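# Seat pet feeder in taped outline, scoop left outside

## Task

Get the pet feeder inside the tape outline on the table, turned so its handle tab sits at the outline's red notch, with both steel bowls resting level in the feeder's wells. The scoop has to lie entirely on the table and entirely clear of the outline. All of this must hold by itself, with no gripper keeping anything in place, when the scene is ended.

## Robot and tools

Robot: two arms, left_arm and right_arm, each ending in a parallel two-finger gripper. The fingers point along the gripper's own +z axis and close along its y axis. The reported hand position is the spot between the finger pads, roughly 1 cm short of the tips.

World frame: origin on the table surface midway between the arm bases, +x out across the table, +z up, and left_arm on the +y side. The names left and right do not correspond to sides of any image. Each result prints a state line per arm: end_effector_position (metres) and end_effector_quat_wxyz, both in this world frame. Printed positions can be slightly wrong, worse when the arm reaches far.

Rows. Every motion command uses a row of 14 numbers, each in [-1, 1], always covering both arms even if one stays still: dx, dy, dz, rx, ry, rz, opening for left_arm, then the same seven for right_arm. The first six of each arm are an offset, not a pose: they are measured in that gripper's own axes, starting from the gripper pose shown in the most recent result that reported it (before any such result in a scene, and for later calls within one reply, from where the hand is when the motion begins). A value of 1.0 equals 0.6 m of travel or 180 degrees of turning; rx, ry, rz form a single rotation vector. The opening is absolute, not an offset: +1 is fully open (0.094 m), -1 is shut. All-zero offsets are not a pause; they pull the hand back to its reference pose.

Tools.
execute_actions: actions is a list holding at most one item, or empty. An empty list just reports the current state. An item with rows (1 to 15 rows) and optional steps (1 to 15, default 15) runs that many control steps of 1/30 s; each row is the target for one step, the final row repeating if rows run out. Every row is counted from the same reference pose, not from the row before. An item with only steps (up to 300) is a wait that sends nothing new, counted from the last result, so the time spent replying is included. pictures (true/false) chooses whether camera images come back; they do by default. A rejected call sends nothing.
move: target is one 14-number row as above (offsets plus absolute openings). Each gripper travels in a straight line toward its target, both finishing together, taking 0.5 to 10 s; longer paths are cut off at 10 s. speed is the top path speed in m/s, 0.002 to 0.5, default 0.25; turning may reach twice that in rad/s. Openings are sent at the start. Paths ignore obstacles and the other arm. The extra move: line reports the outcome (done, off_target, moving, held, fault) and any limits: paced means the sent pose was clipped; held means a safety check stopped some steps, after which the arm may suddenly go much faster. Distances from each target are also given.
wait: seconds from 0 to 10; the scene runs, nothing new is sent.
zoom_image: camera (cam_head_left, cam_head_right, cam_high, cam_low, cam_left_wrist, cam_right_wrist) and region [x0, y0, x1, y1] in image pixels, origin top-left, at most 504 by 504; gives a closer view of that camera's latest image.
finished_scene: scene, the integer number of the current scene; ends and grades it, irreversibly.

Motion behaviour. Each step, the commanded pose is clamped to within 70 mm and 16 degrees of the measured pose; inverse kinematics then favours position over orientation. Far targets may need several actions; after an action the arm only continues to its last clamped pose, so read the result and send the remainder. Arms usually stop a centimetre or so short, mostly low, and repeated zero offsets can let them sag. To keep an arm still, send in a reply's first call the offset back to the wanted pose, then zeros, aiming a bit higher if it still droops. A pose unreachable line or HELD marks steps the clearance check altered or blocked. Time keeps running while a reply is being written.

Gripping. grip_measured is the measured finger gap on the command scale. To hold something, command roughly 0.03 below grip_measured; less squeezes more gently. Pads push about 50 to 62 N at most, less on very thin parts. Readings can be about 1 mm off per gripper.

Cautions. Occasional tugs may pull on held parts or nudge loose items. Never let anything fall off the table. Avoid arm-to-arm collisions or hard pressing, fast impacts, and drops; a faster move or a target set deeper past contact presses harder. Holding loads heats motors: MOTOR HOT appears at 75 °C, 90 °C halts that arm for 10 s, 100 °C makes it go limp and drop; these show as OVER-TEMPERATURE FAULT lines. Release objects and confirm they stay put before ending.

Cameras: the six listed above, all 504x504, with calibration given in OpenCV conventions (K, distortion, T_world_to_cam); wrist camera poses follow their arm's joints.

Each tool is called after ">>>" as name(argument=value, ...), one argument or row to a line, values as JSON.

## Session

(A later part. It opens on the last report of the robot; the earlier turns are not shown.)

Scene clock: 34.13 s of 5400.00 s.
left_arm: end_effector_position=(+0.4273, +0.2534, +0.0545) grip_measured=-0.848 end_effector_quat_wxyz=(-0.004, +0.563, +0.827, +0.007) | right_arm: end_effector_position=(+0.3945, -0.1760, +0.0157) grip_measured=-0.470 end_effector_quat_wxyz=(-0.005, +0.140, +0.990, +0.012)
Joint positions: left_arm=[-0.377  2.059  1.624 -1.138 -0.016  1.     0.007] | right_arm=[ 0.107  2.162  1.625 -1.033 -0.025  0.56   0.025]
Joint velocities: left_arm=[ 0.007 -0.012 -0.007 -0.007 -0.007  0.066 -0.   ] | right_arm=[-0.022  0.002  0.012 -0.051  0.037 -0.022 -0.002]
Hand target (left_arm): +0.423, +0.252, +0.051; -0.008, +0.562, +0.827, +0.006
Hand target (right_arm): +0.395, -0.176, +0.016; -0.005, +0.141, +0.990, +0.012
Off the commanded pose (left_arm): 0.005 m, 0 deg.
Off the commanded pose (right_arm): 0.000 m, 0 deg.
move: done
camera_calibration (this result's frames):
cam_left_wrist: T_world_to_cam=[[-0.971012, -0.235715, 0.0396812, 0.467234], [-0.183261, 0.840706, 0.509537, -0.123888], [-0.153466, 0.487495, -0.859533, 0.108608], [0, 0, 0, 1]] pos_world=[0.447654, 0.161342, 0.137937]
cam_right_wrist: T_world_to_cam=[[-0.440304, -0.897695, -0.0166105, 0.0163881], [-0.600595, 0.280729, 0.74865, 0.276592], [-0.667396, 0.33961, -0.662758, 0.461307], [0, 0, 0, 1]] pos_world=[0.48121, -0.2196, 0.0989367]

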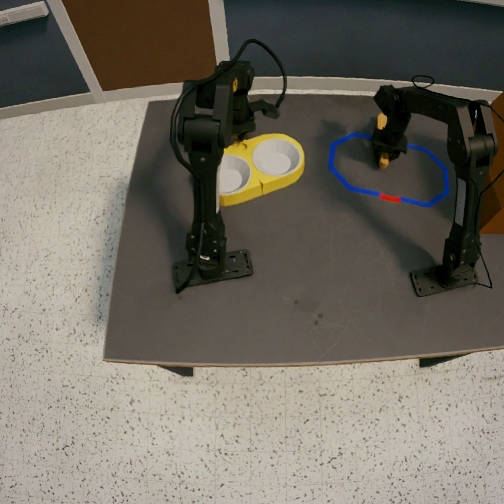

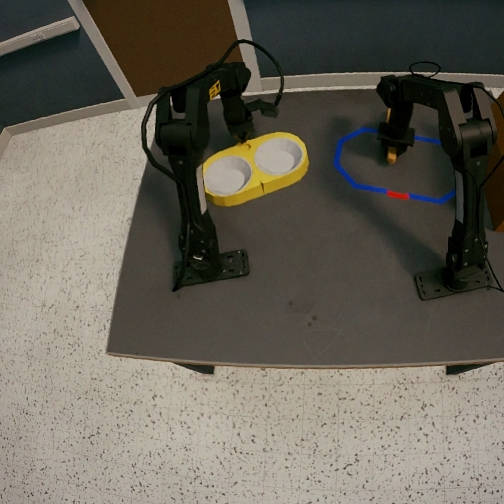

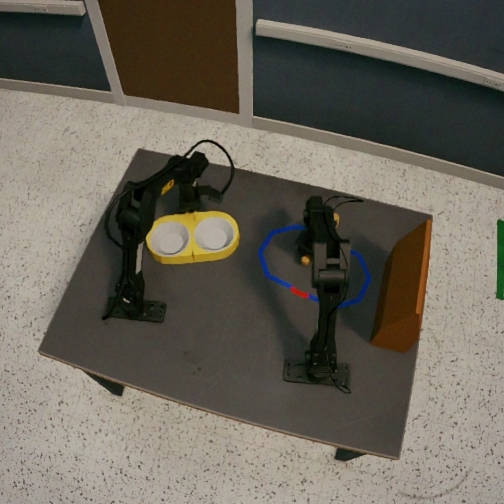

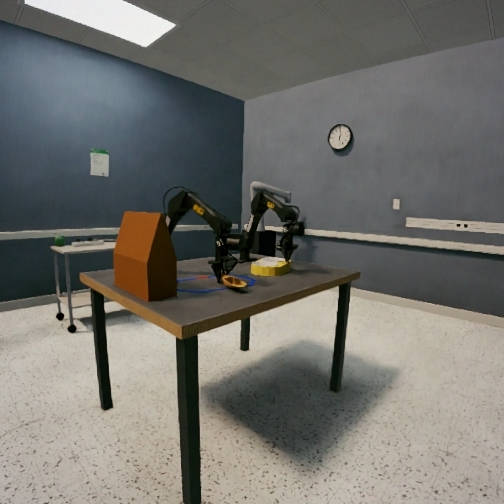

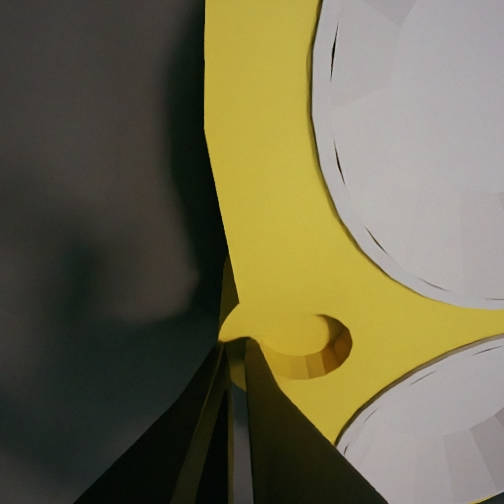

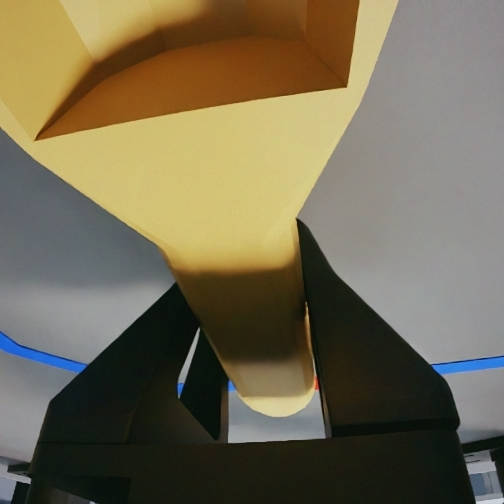

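>>> move(
  target=[0,-0.01,-0.004,0,0,0,-0.25,0,0,-0.06,0,0,0,-0.55],
  speed=0.1,
)

>>> move(
  target=[0,0,0.035,0,0,0,-0.25,0.72,0,0,0,0,-0.15,-0.55],
)

>>> move(
  target=[0,0,0.008,0,0,0,-0.85,0,0,0.03,0,0,0,-0.55],
  speed=0.05,
)

Scene clock: 38.20 s of 5400.00 s.
left_arm: end_effector_position=(+0.4274, +0.2533, +0.0545) grip_measured=-0.252 end_effector_quat_wxyz=(-0.004, +0.563, +0.827, +0.007) | right_arm: end_effector_position=(+0.3902, -0.1773, +0.0399) grip_measured=-0.470 end_effector_quat_wxyz=(-0.016, +0.140, +0.990, +0.006)
Joint positions: left_arm=[-0.377  2.059  1.624 -1.138 -0.016  1.     0.035] | right_arm=[ 0.107  2.145  1.697 -1.147 -0.025  0.56   0.025]
Joint velocities: left_arm=[-0.012 -0.012 -0.002 -0.051 -0.051  0.022 -0.001] | right_arm=[-0.017 -0.007 -0.002 -0.125 -0.007 -0.022 -0.   ]
Hand target (left_arm): +0.422, +0.251, +0.057; -0.004, +0.563, +0.827, +0.007
Hand target (right_arm): +0.395, -0.177, +0.052; -0.004, +0.140, +0.990, +0.012
Off the commanded pose (left_arm): 0.007 m, 0 deg.
Off the commanded pose (right_arm): 0.013 m, 1 deg.
After step 90, 0.07 s passed at rest.
move: off_target (right_arm)
camera_calibration (this result's frames):
cam_left_wrist: T_world_to_cam=[[-0.971027, -0.235712, 0.0393352, 0.467345], [-0.183451, 0.840744, 0.509407, -0.123776], [-0.153144, 0.487431, -0.859626, 0.108514], [0, 0, 0, 1]] pos_world=[0.447716, 0.16133, 0.137951]
cam_right_wrist: T_world_to_cam=[[-0.440502, -0.897752, 0.000508396, 0.0131885], [-0.582039, 0.286022, 0.761198, 0.249423], [-0.683512, 0.335013, -0.64852, 0.479819], [0, 0, 0, 1]] pos_world=[0.478946, -0.220246, 0.121306]

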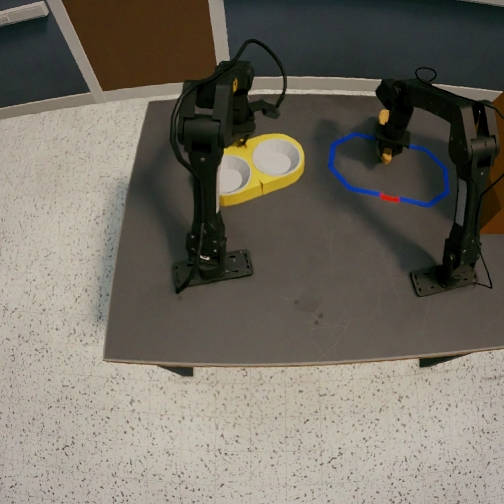

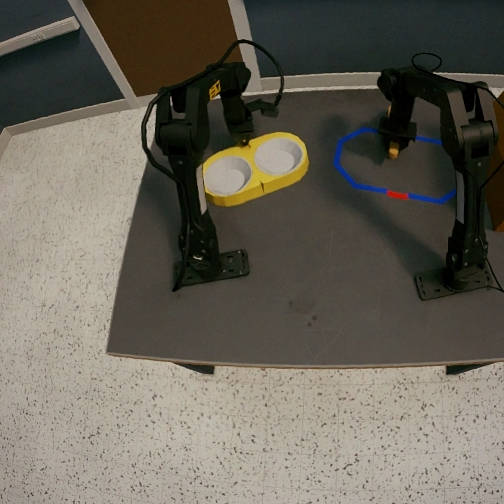

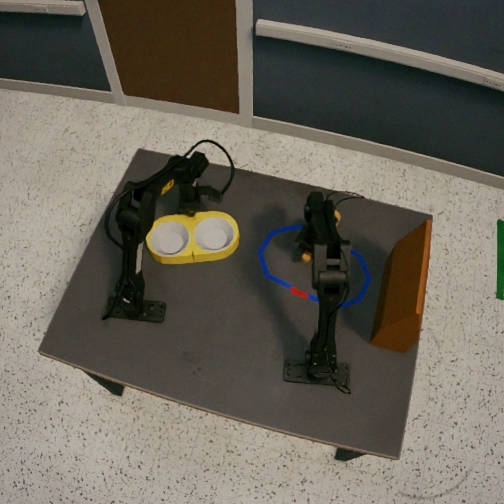

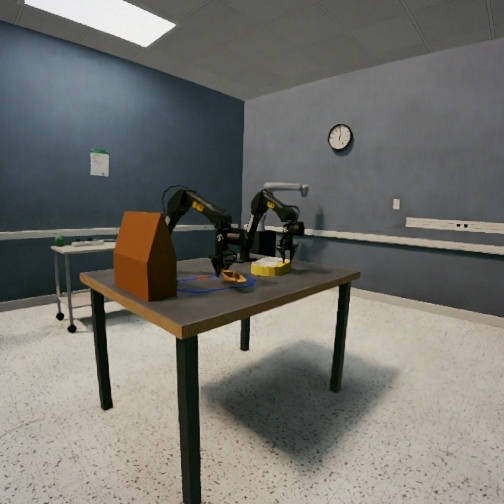

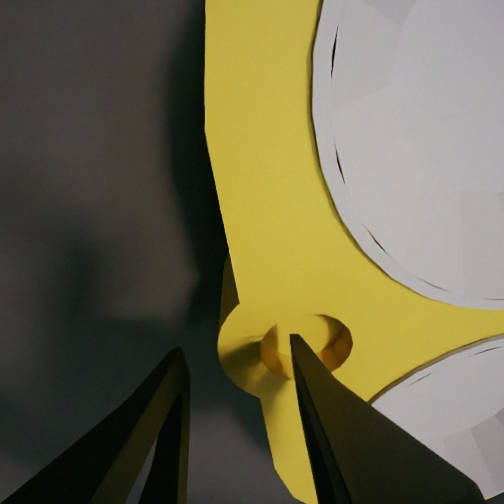

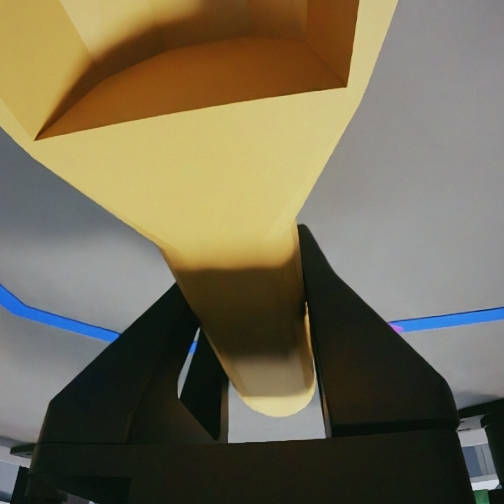

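Scene clock: 40.60 s of 5400.00 s.
left_arm: end_effector_position=(+0.4293, +0.2533, +0.0414) grip_measured=-0.252 end_effector_quat_wxyz=(+0.000, +0.563, +0.827, +0.010) | right_arm: end_effector_position=(-0.0285, -0.0666, +0.0583) grip_measured=-0.470 end_effector_quat_wxyz=(-0.024, -0.095, +0.995, +0.015)
Joint positions: left_arm=[-0.377  2.068  1.584 -1.078 -0.018  1.     0.035] | right_arm=[ 1.497  1.419  0.884 -1.007 -0.049  1.478  0.025]
Joint velocities: left_arm=[-0.022 -0.002 -0.012 -0.022 -0.022 -0.022 -0.   ] | right_arm=[-0.007  0.017 -0.002 -0.081 -0.051 -0.007 -0.   ]
Hand target (left_arm): +0.428, +0.254, +0.034; -0.004, +0.563, +0.827, +0.007
Hand target (right_arm): -0.028, -0.060, +0.061; -0.015, -0.094, +0.995, +0.021
Off the commanded pose (left_arm): 0.008 m, 1 deg.
Off the commanded pose (right_arm): 0.011 m, 1 deg.
move: off_target (right_arm)
camera_calibration (this result's frames):
cam_left_wrist: T_world_to_cam=[[-0.971384, -0.235714, 0.0291918, 0.470222], [-0.188781, 0.840806, 0.507353, -0.114367], [-0.144135, 0.487323, -0.861244, 0.0937276], [0, 0, 0, 1]] pos_world=[0.448685, 0.161322, 0.12502]
cam_right_wrist: T_world_to_cam=[[0.0154097, -0.999606, -0.0234641, -0.0643634], [-0.635907, -0.0279071, 0.771261, -0.0629845], [-0.771612, 0.00303602, -0.636086, 0.143183], [0, 0, 0, 1]] pos_world=[0.071421, -0.0665305, 0.138144]

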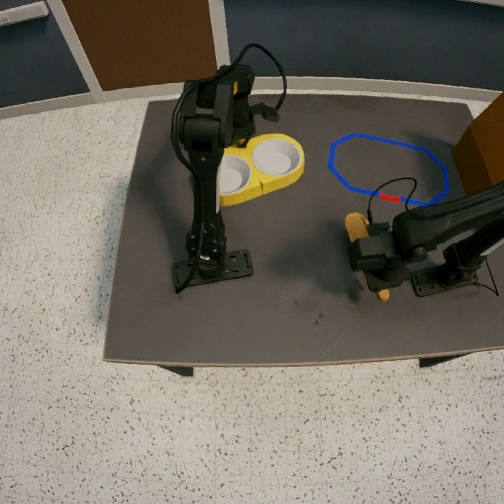

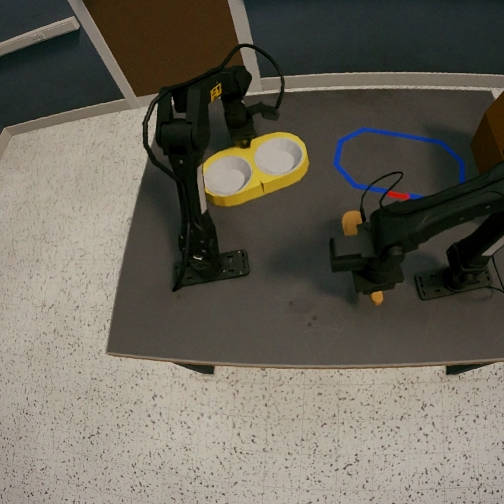

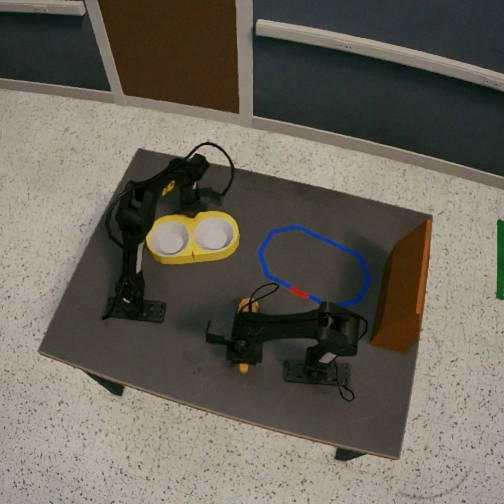

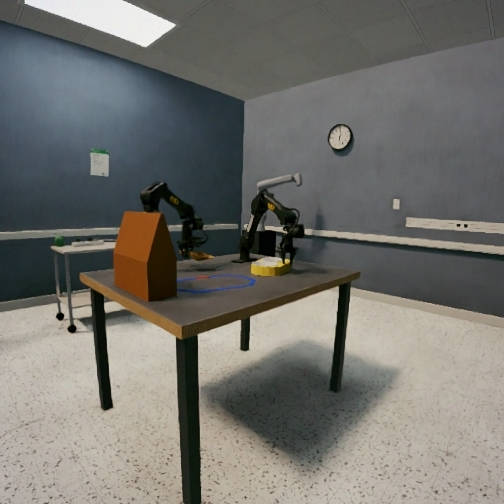

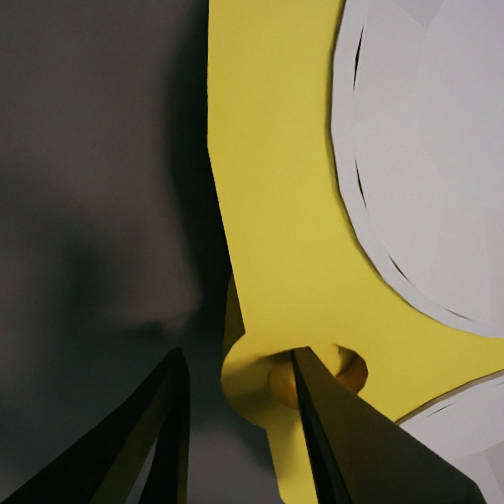

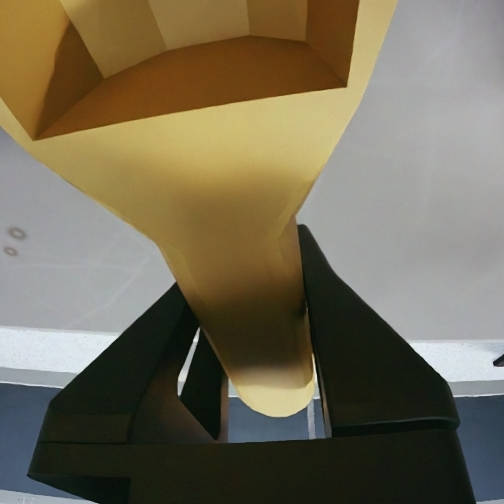

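Scene clock: 41.50 s of 5400.00 s.
left_arm: end_effector_position=(+0.4296, +0.2540, +0.0414) grip_measured=-0.693 end_effector_quat_wxyz=(-0.000, +0.563, +0.826, +0.012) | right_arm: end_effector_position=(-0.0288, -0.0639, +0.0450) grip_measured=-0.470 end_effector_quat_wxyz=(-0.024, -0.095, +0.995, +0.021)
Joint positions: left_arm=[-0.377  2.068  1.584 -1.078 -0.022  1.002  0.014] | right_arm=[ 1.497  1.436  0.843 -0.936 -0.049  1.478  0.025]
Joint velocities: left_arm=[ 0.002 -0.002  0.012 -0.007 -0.022  0.037 -0.   ] | right_arm=[ 0.002 -0.002 -0.002 -0.037 -0.022 -0.037  0.001]
Hand target (left_arm): +0.429, +0.253, +0.037; +0.000, +0.563, +0.827, +0.010
Hand target (right_arm): -0.030, -0.066, +0.040; -0.024, -0.095, +0.995, +0.015
Off the commanded pose (left_arm): 0.005 m, 0 deg.
Off the commanded pose (right_arm): 0.005 m, 1 deg.
move: done
camera_calibration (this result's frames):
cam_left_wrist: T_world_to_cam=[[-0.971777, -0.234379, 0.0267641, 0.470637], [-0.188311, 0.839058, 0.510413, -0.114783], [-0.142087, 0.490968, -0.859513, 0.0915727], [0, 0, 0, 1]] pos_world=[0.448751, 0.161658, 0.124699]
cam_right_wrist: T_world_to_cam=[[0.0153788, -0.999261, -0.0352146, -0.0613636], [-0.634732, -0.036969, 0.771847, -0.0533815], [-0.772579, 0.0104817, -0.634832, 0.134802], [0, 0, 0, 1]] pos_world=[0.0712062, -0.0647047, 0.124618]

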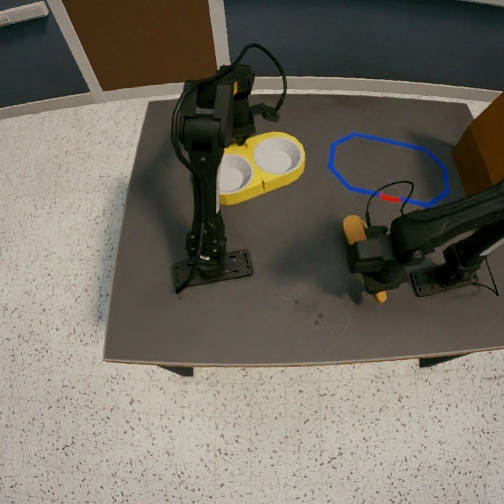

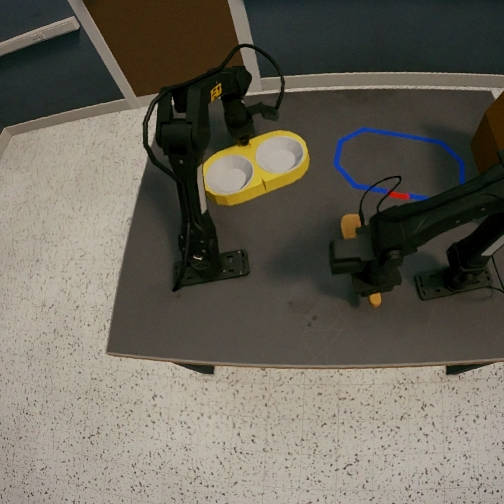

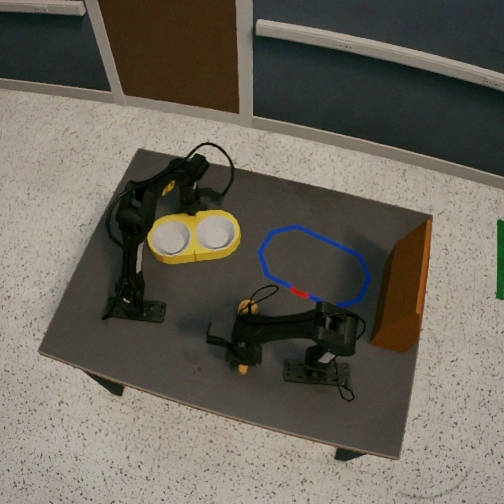

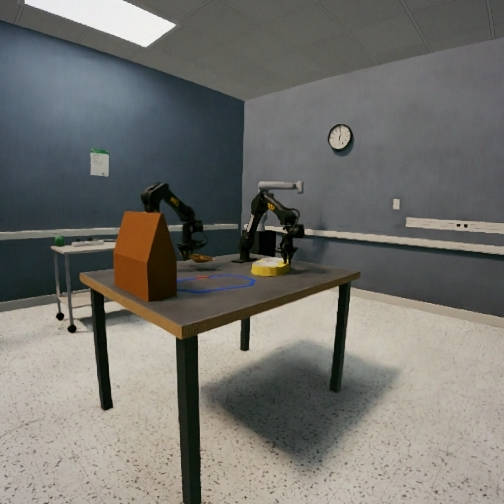

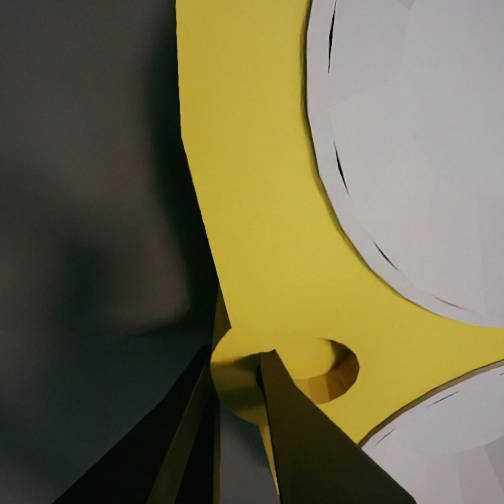

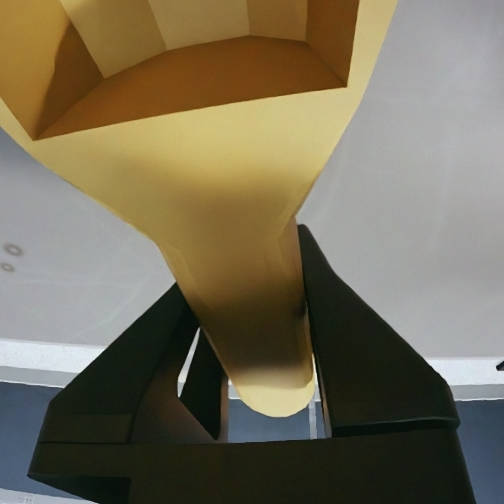

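>>> move(
  target=[0.153,-0.072,0.003,0,0,-0.27,-0.8,0,0,0.052,0,-0.01,0,-0.55],
  speed=0.15,
)

Scene clock: 46.03 s of 5400.00 s.
left_arm: end_effector_position=(+0.3575, +0.3219, +0.0410) grip_measured=-0.692 end_effector_quat_wxyz=(-0.003, +0.195, +0.981, +0.011) | right_arm: end_effector_position=(-0.0324, -0.0590, +0.0194) grip_measured=-0.470 end_effector_quat_wxyz=(-0.019, -0.094, +0.995, +0.031)
Joint positions: left_arm=[-0.209  1.793  1.201 -0.982 -0.024  0.364  0.014] | right_arm=[ 1.519  1.482  0.772 -0.798 -0.036  1.504  0.025]
Joint velocities: left_arm=[ 0.007 -0.017  0.002 -0.007  0.081 -0.007  0.001] | right_arm=[ 0.012 -0.002 -0.012  0.037  0.007 -0.007 -0.001]
Hand target (left_arm): +0.357, +0.324, +0.040; +0.005, +0.174, +0.985, +0.009
Hand target (right_arm): -0.031, -0.063, +0.014; -0.009, -0.095, +0.995, +0.023
Off the commanded pose (left_arm): 0.003 m, 3 deg.
Off the commanded pose (right_arm): 0.007 m, 1 deg.
move: off_target (left_arm)
camera_calibration (this result's frames):
cam_left_wrist: T_world_to_cam=[[-0.504576, -0.863009, 0.0248564, 0.451924], [-0.737, 0.445541, 0.508257, 0.137771], [-0.449705, 0.238135, -0.860847, 0.239074], [0, 0, 0, 1]] pos_world=[0.43708, 0.271701, 0.12455]
cam_right_wrist: T_world_to_cam=[[0.0125207, -0.998368, -0.0557142, -0.0569968], [-0.642132, -0.0507392, 0.764913, -0.0366932], [-0.766491, 0.0261987, -0.64172, 0.117023], [0, 0, 0, 1]] pos_world=[0.0668492, -0.0618315, 0.0999878]

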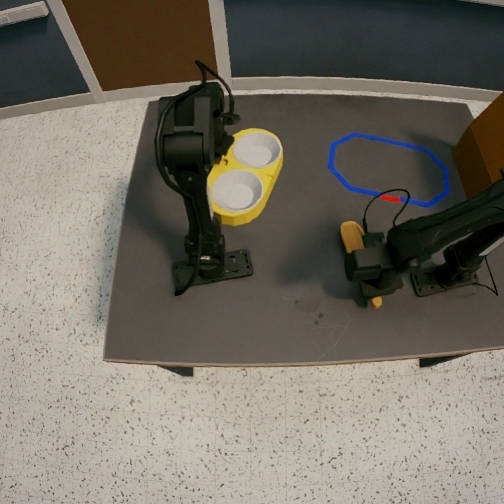

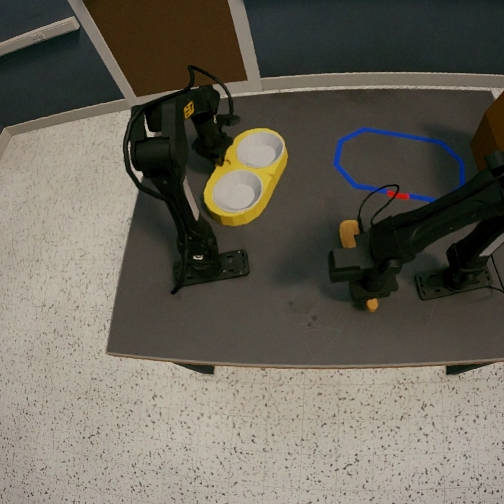

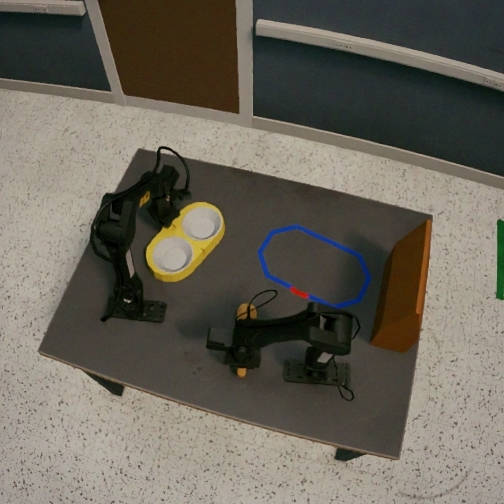

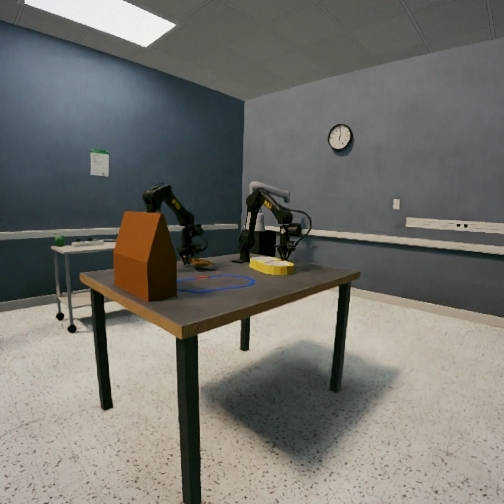

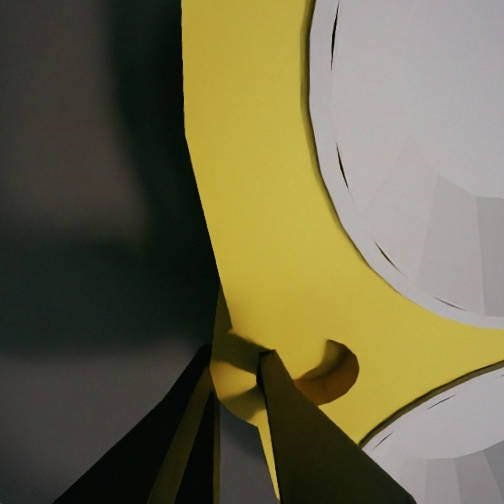

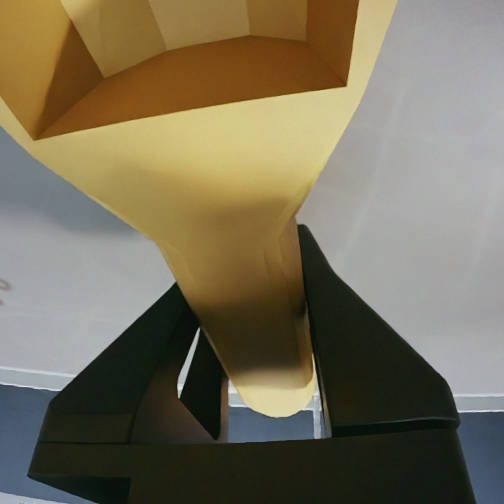

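>>> move(
  target=[-0.087,-0.505,-0.006,0,0,-0.455,-0.8,0,0,0.018,0,0,0,-0.55],
  speed=0.18,
)

>>> move(
  target=[0,0,0,0,0,0,-0.25,0,0,0,0,0,0,0.2],
)

>>> move(
  target=[0,0,-0.12,0,0,0,-0.25,0,0,-0.14,0,0,0,0.2],
)

>>> move(
  target=[-0.45,0.35,-0.03,0,0,0.2,-0.25,0,0,0,0,0,-0.27,-0.2],
  speed=0.35,
)

Scene clock: 56.63 s of 5400.00 s.
left_arm: end_effector_position=(+0.2804, +0.0339, +0.0408) grip_measured=-0.692 end_effector_quat_wxyz=(+0.001, -0.487, +0.873, +0.024) | right_arm: end_effector_position=(-0.0331, -0.0538, +0.0149) grip_measured=-0.470 end_effector_quat_wxyz=(-0.019, -0.094, +0.995, +0.040)
Joint positions: left_arm=[-1.077  2.057  1.563 -1.125 -0.01  -1.914  0.014] | right_arm=[ 1.519  1.494  0.761 -0.755 -0.036  1.504  0.025]
Joint velocities: left_arm=[ 0.002 -0.007 -0.002  0.037 -0.007 -0.022  0.   ] | right_arm=[ 0.007  0.002  0.002 -0.022  0.022  0.051  0.   ]
Hand target (left_arm): +0.285, +0.027, +0.032; +0.011, -0.496, +0.868, +0.020
Hand target (right_arm): -0.033, -0.059, +0.009; -0.019, -0.094, +0.995, +0.031
Off the commanded pose (left_arm): 0.016 m, 2 deg.
Off the commanded pose (right_arm): 0.008 m, 1 deg.
After step 90, 3.07 s passed at rest.
move: off_target (left_arm)
camera_calibration (this result's frames):
cam_left_wrist: T_world_to_cam=[[0.770582, -0.637341, -0.0000443515, -0.199703], [-0.55924, -0.676187, 0.479606, 0.198727], [-0.305703, -0.369551, -0.877484, 0.25368], [0, 0, 0, 1]] pos_world=[0.342575, 0.100845, 0.12728]
cam_right_wrist: T_world_to_cam=[[0.0119907, -0.997115, -0.0749585, -0.0516488], [-0.640067, -0.0652471, 0.765544, -0.0340882], [-0.768226, 0.0387991, -0.639002, 0.113983], [0, 0, 0, 1]] pos_world=[0.0663653, -0.0581464, 0.0950599]

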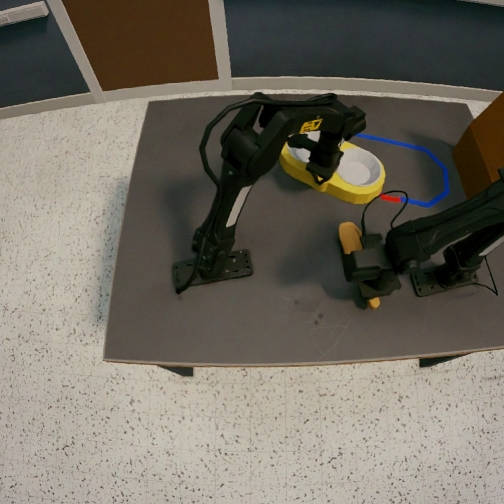

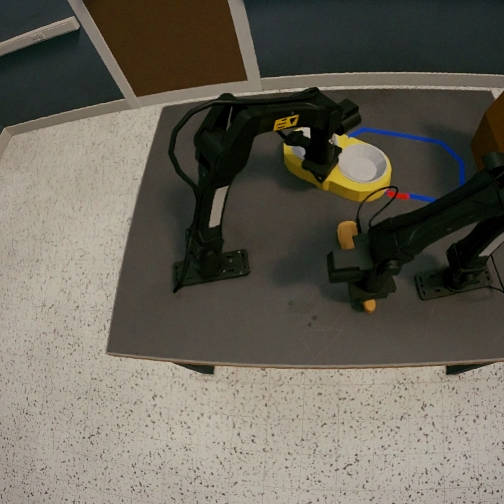

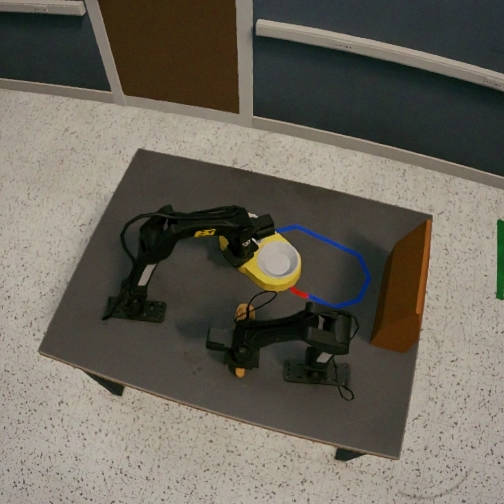

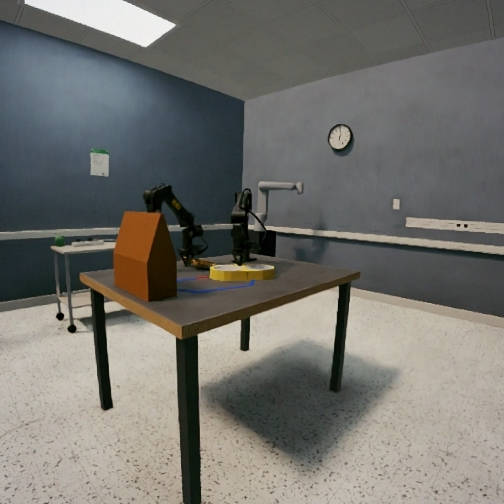

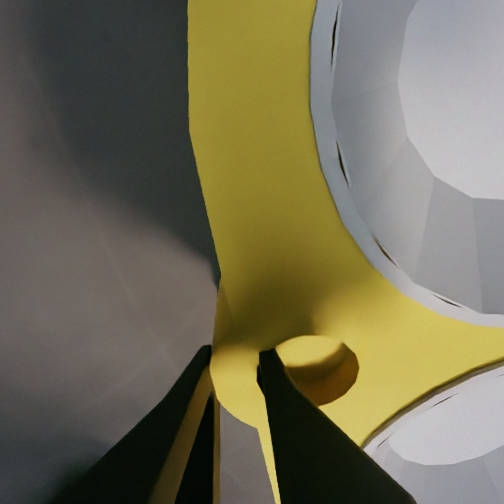

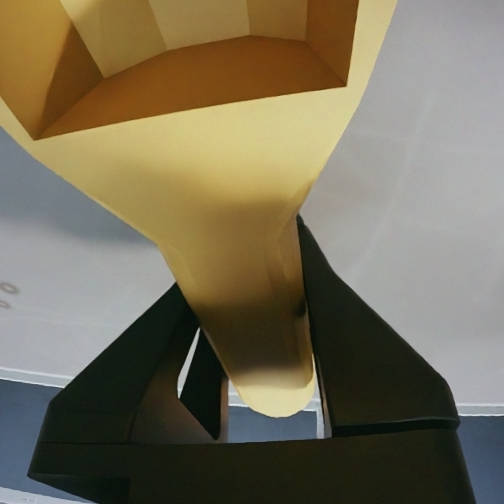

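Scene clock: 57.13 s of 5400.00 s.
left_arm: end_effector_position=(+0.2794, +0.0344, +0.0411) grip_measured=-0.252 end_effector_quat_wxyz=(-0.001, -0.487, +0.873, +0.026) | right_arm: end_effector_position=(-0.0331, -0.0538, +0.0149) grip_measured=+0.197 end_effector_quat_wxyz=(-0.019, -0.094, +0.995, +0.040)
Joint positions: left_arm=[-1.077  2.056  1.563 -1.129 -0.007 -1.914  0.035] | right_arm=[ 1.519  1.494  0.761 -0.755 -0.036  1.504  0.056]
Joint velocities: left_arm=[ 0.007 -0.007  0.007 -0.066  0.037  0.066  0.001] | right_arm=[ 0.007 -0.017 -0.017  0.007 -0.051  0.022  0.   ]
Hand target (left_arm): +0.280, +0.034, +0.041; +0.001, -0.487, +0.873, +0.024
Hand target (right_arm): -0.033, -0.054, +0.015; -0.019, -0.094, +0.995, +0.040
Off the commanded pose (left_arm): 0.001 m, 0 deg.
Off the commanded pose (right_arm): 0.000 m, 0 deg.
move: done
camera_calibration (this result's frames):
cam_left_wrist: T_world_to_cam=[[0.770657, -0.637238, -0.00394748, -0.198509], [-0.55712, -0.676746, 0.481282, 0.197698], [-0.309363, -0.368704, -0.876557, 0.254787], [0, 0, 0, 1]] pos_world=[0.341945, 0.101235, 0.127403]
cam_right_wrist: T_world_to_cam=[[0.0119907, -0.997115, -0.0749585, -0.0516488], [-0.640067, -0.0652471, 0.765544, -0.0340882], [-0.768226, 0.0387991, -0.639002, 0.113983], [0, 0, 0, 1]] pos_world=[0.0663653, -0.0581464, 0.0950599]

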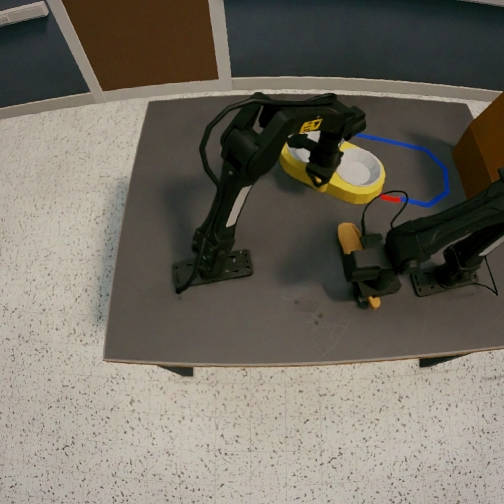

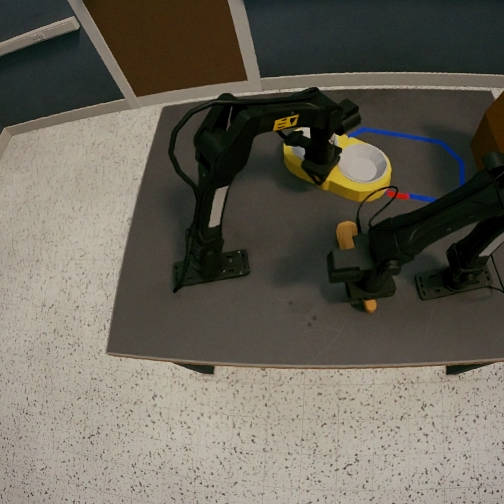

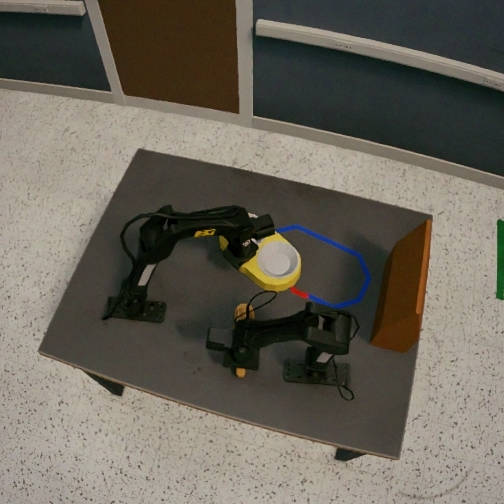

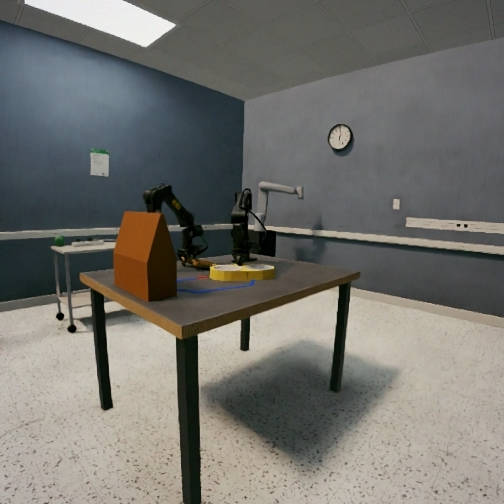

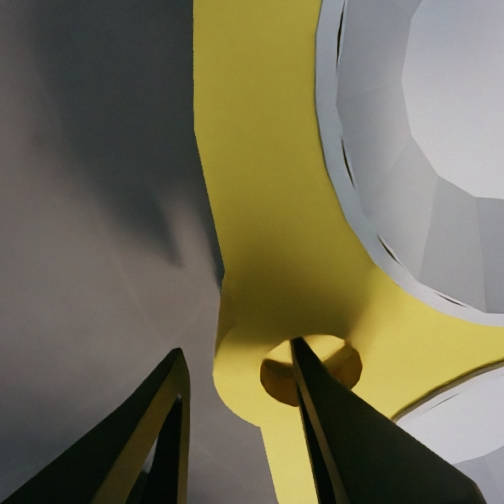

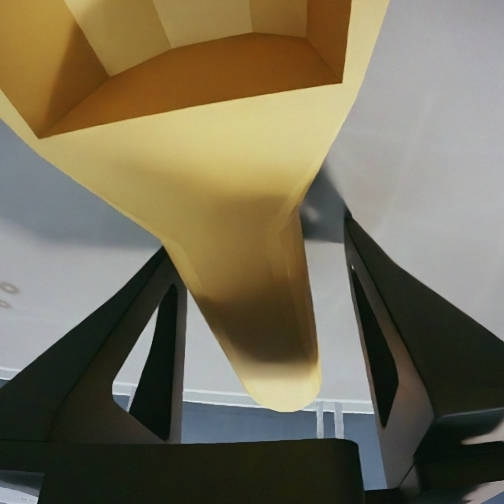

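Scene clock: 58.23 s of 5400.00 s.
left_arm: end_effector_position=(+0.2804, +0.0329, +0.1061) grip_measured=-0.252 end_effector_quat_wxyz=(-0.002, -0.487, +0.873, +0.030) | right_arm: end_effector_position=(-0.0306, -0.0590, +0.0930) grip_measured=+0.197 end_effector_quat_wxyz=(-0.019, -0.095, +0.995, +0.039)
Joint positions: left_arm=[-1.077  2.038  1.797 -1.389 -0.007 -1.914  0.035] | right_arm=[ 1.511  1.371  0.984 -1.105 -0.037  1.494  0.056]
Joint velocities: left_arm=[-0.002  0.002 -0.027  0.007  0.066 -0.095 -0.001] | right_arm=[ 0.002  0.002  0.002  0.007 -0.007  0.051 -0.001]
Hand target (left_arm): +0.280, +0.031, +0.113; -0.001, -0.487, +0.873, +0.026
Hand target (right_arm): -0.028, -0.060, +0.099; -0.019, -0.094, +0.995, +0.040
Off the commanded pose (left_arm): 0.007 m, 0 deg.
Off the commanded pose (right_arm): 0.006 m, 0 deg.
move: done
camera_calibration (this result's frames):
cam_left_wrist: T_world_to_cam=[[0.770626, -0.637171, -0.0122422, -0.1991], [-0.55444, -0.679792, 0.480083, 0.165523], [-0.314217, -0.363176, -0.877138, 0.312784], [0, 0, 0, 1]] pos_world=[0.343486, 0.0992555, 0.192453]
cam_right_wrist: T_world_to_cam=[[0.014316, -0.997249, -0.072728, -0.0511977], [-0.640463, -0.0650016, 0.765234, -0.0926529], [-0.767856, 0.0356245, -0.639631, 0.165913], [0, 0, 0, 1]] pos_world=[0.0687896, -0.06299, 0.173301]

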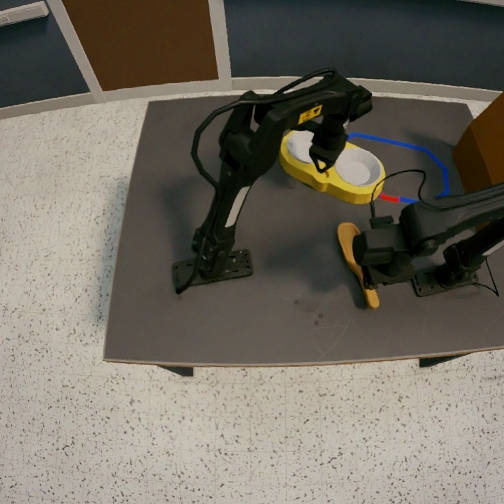

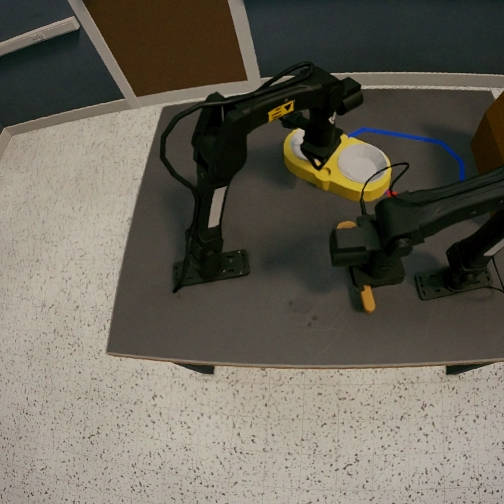

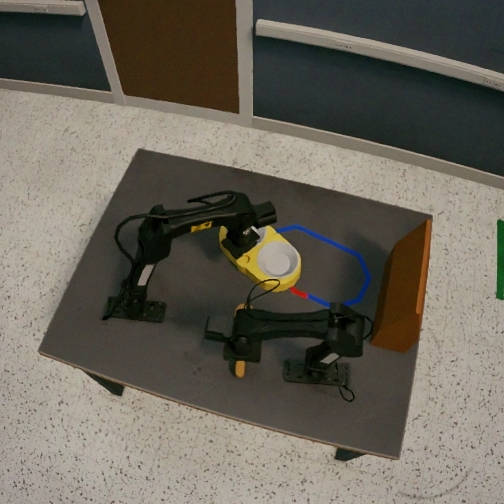

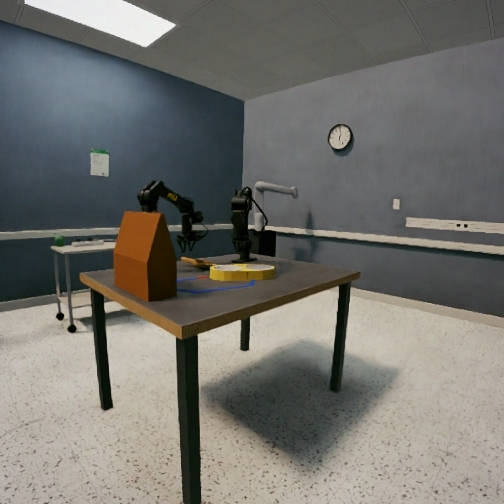

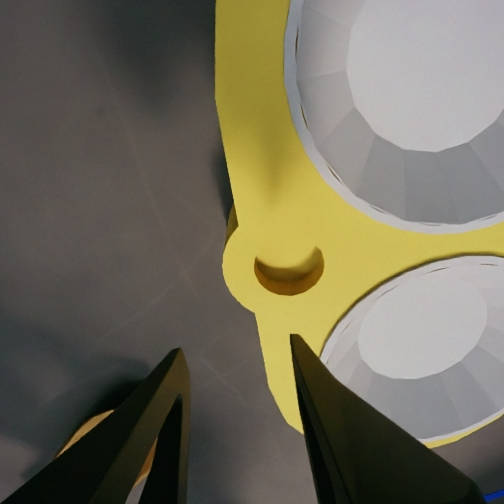

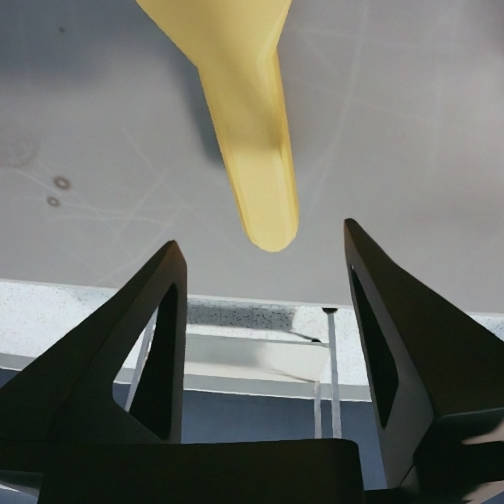

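Scene clock: 60.30 s of 5400.00 s.
left_arm: end_effector_position=(+0.2524, +0.3692, +0.1366) grip_measured=-0.252 end_effector_quat_wxyz=(-0.014, -0.195, +0.981, +0.018) | right_arm: end_effector_position=(-0.0306, -0.0590, +0.0930) grip_measured=-0.197 end_effector_quat_wxyz=(-0.001, -0.492, +0.870, +0.044)
Joint positions: left_arm=[-0.009  1.375  1.164 -1.389 -0.035 -0.22   0.035] | right_arm=[ 1.511  1.371  0.984 -1.105 -0.037  0.654  0.038]
Joint velocities: left_arm=[-0.002  0.007 -0.007  0.007  0.007  0.095  0.001] | right_arm=[-0.012 -0.002  0.012 -0.037 -0.037 -0.066 -0.001]
Hand target (left_arm): +0.250, +0.370, +0.140; -0.013, -0.194, +0.981, +0.014
Hand target (right_arm): -0.031, -0.059, +0.093; -0.001, -0.496, +0.867, +0.044
Off the commanded pose (left_arm): 0.010 m, 1 deg.
Off the commanded pose (right_arm): 0.000 m, 0 deg.
move: done
camera_calibration (this result's frames):
cam_left_wrist: T_world_to_cam=[[0.252555, -0.96756, 0.00654228, 0.287336], [-0.827965, -0.212609, 0.518914, 0.255137], [-0.50069, -0.136471, -0.854801, 0.41324], [0, 0, 0, 1]] pos_world=[0.345581, 0.388654, 0.218964]
cam_right_wrist: T_world_to_cam=[[0.753152, -0.652901, -0.0805133, -0.00752707], [-0.410854, -0.562425, 0.717549, -0.110541], [-0.513771, -0.507345, -0.691838, 0.146508], [0, 0, 0, 1]] pos_world=[0.0355242, 0.00724439, 0.180072]

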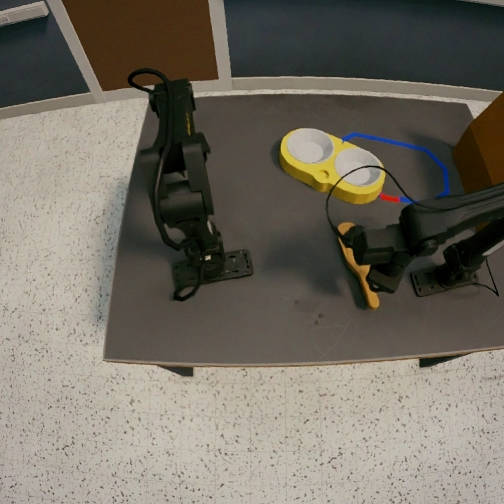

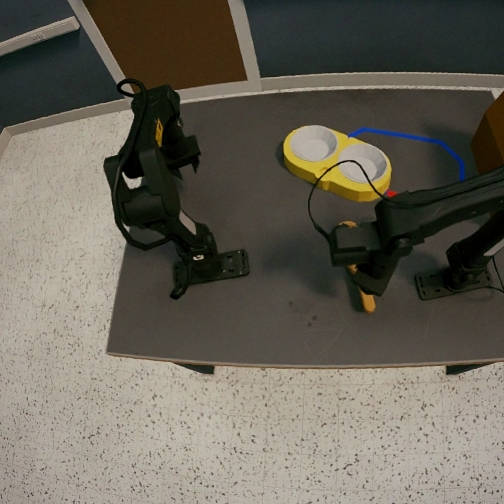

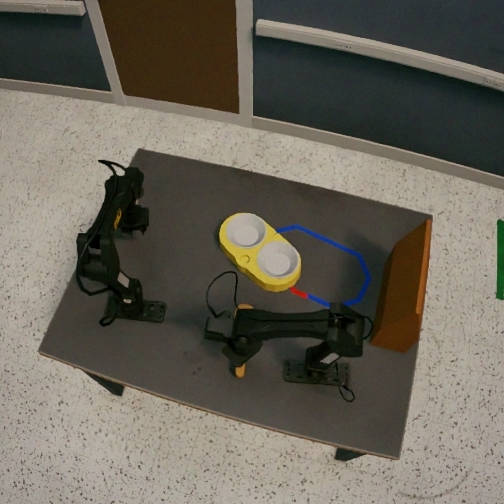

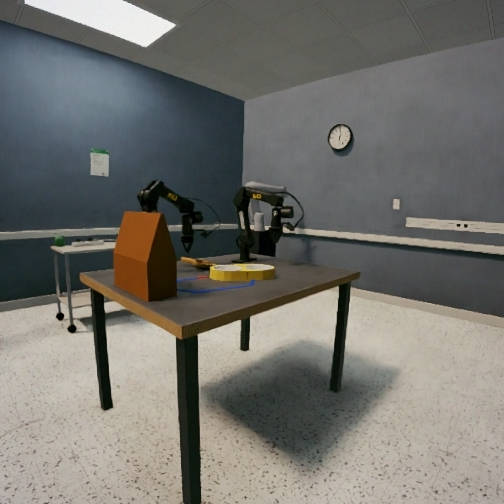

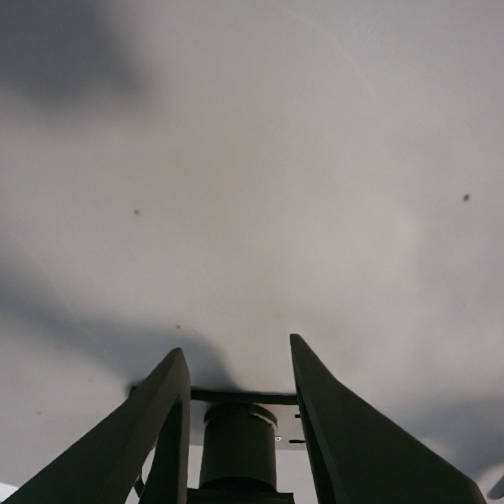

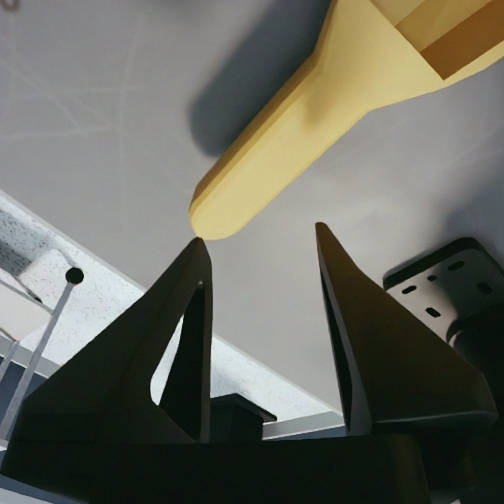

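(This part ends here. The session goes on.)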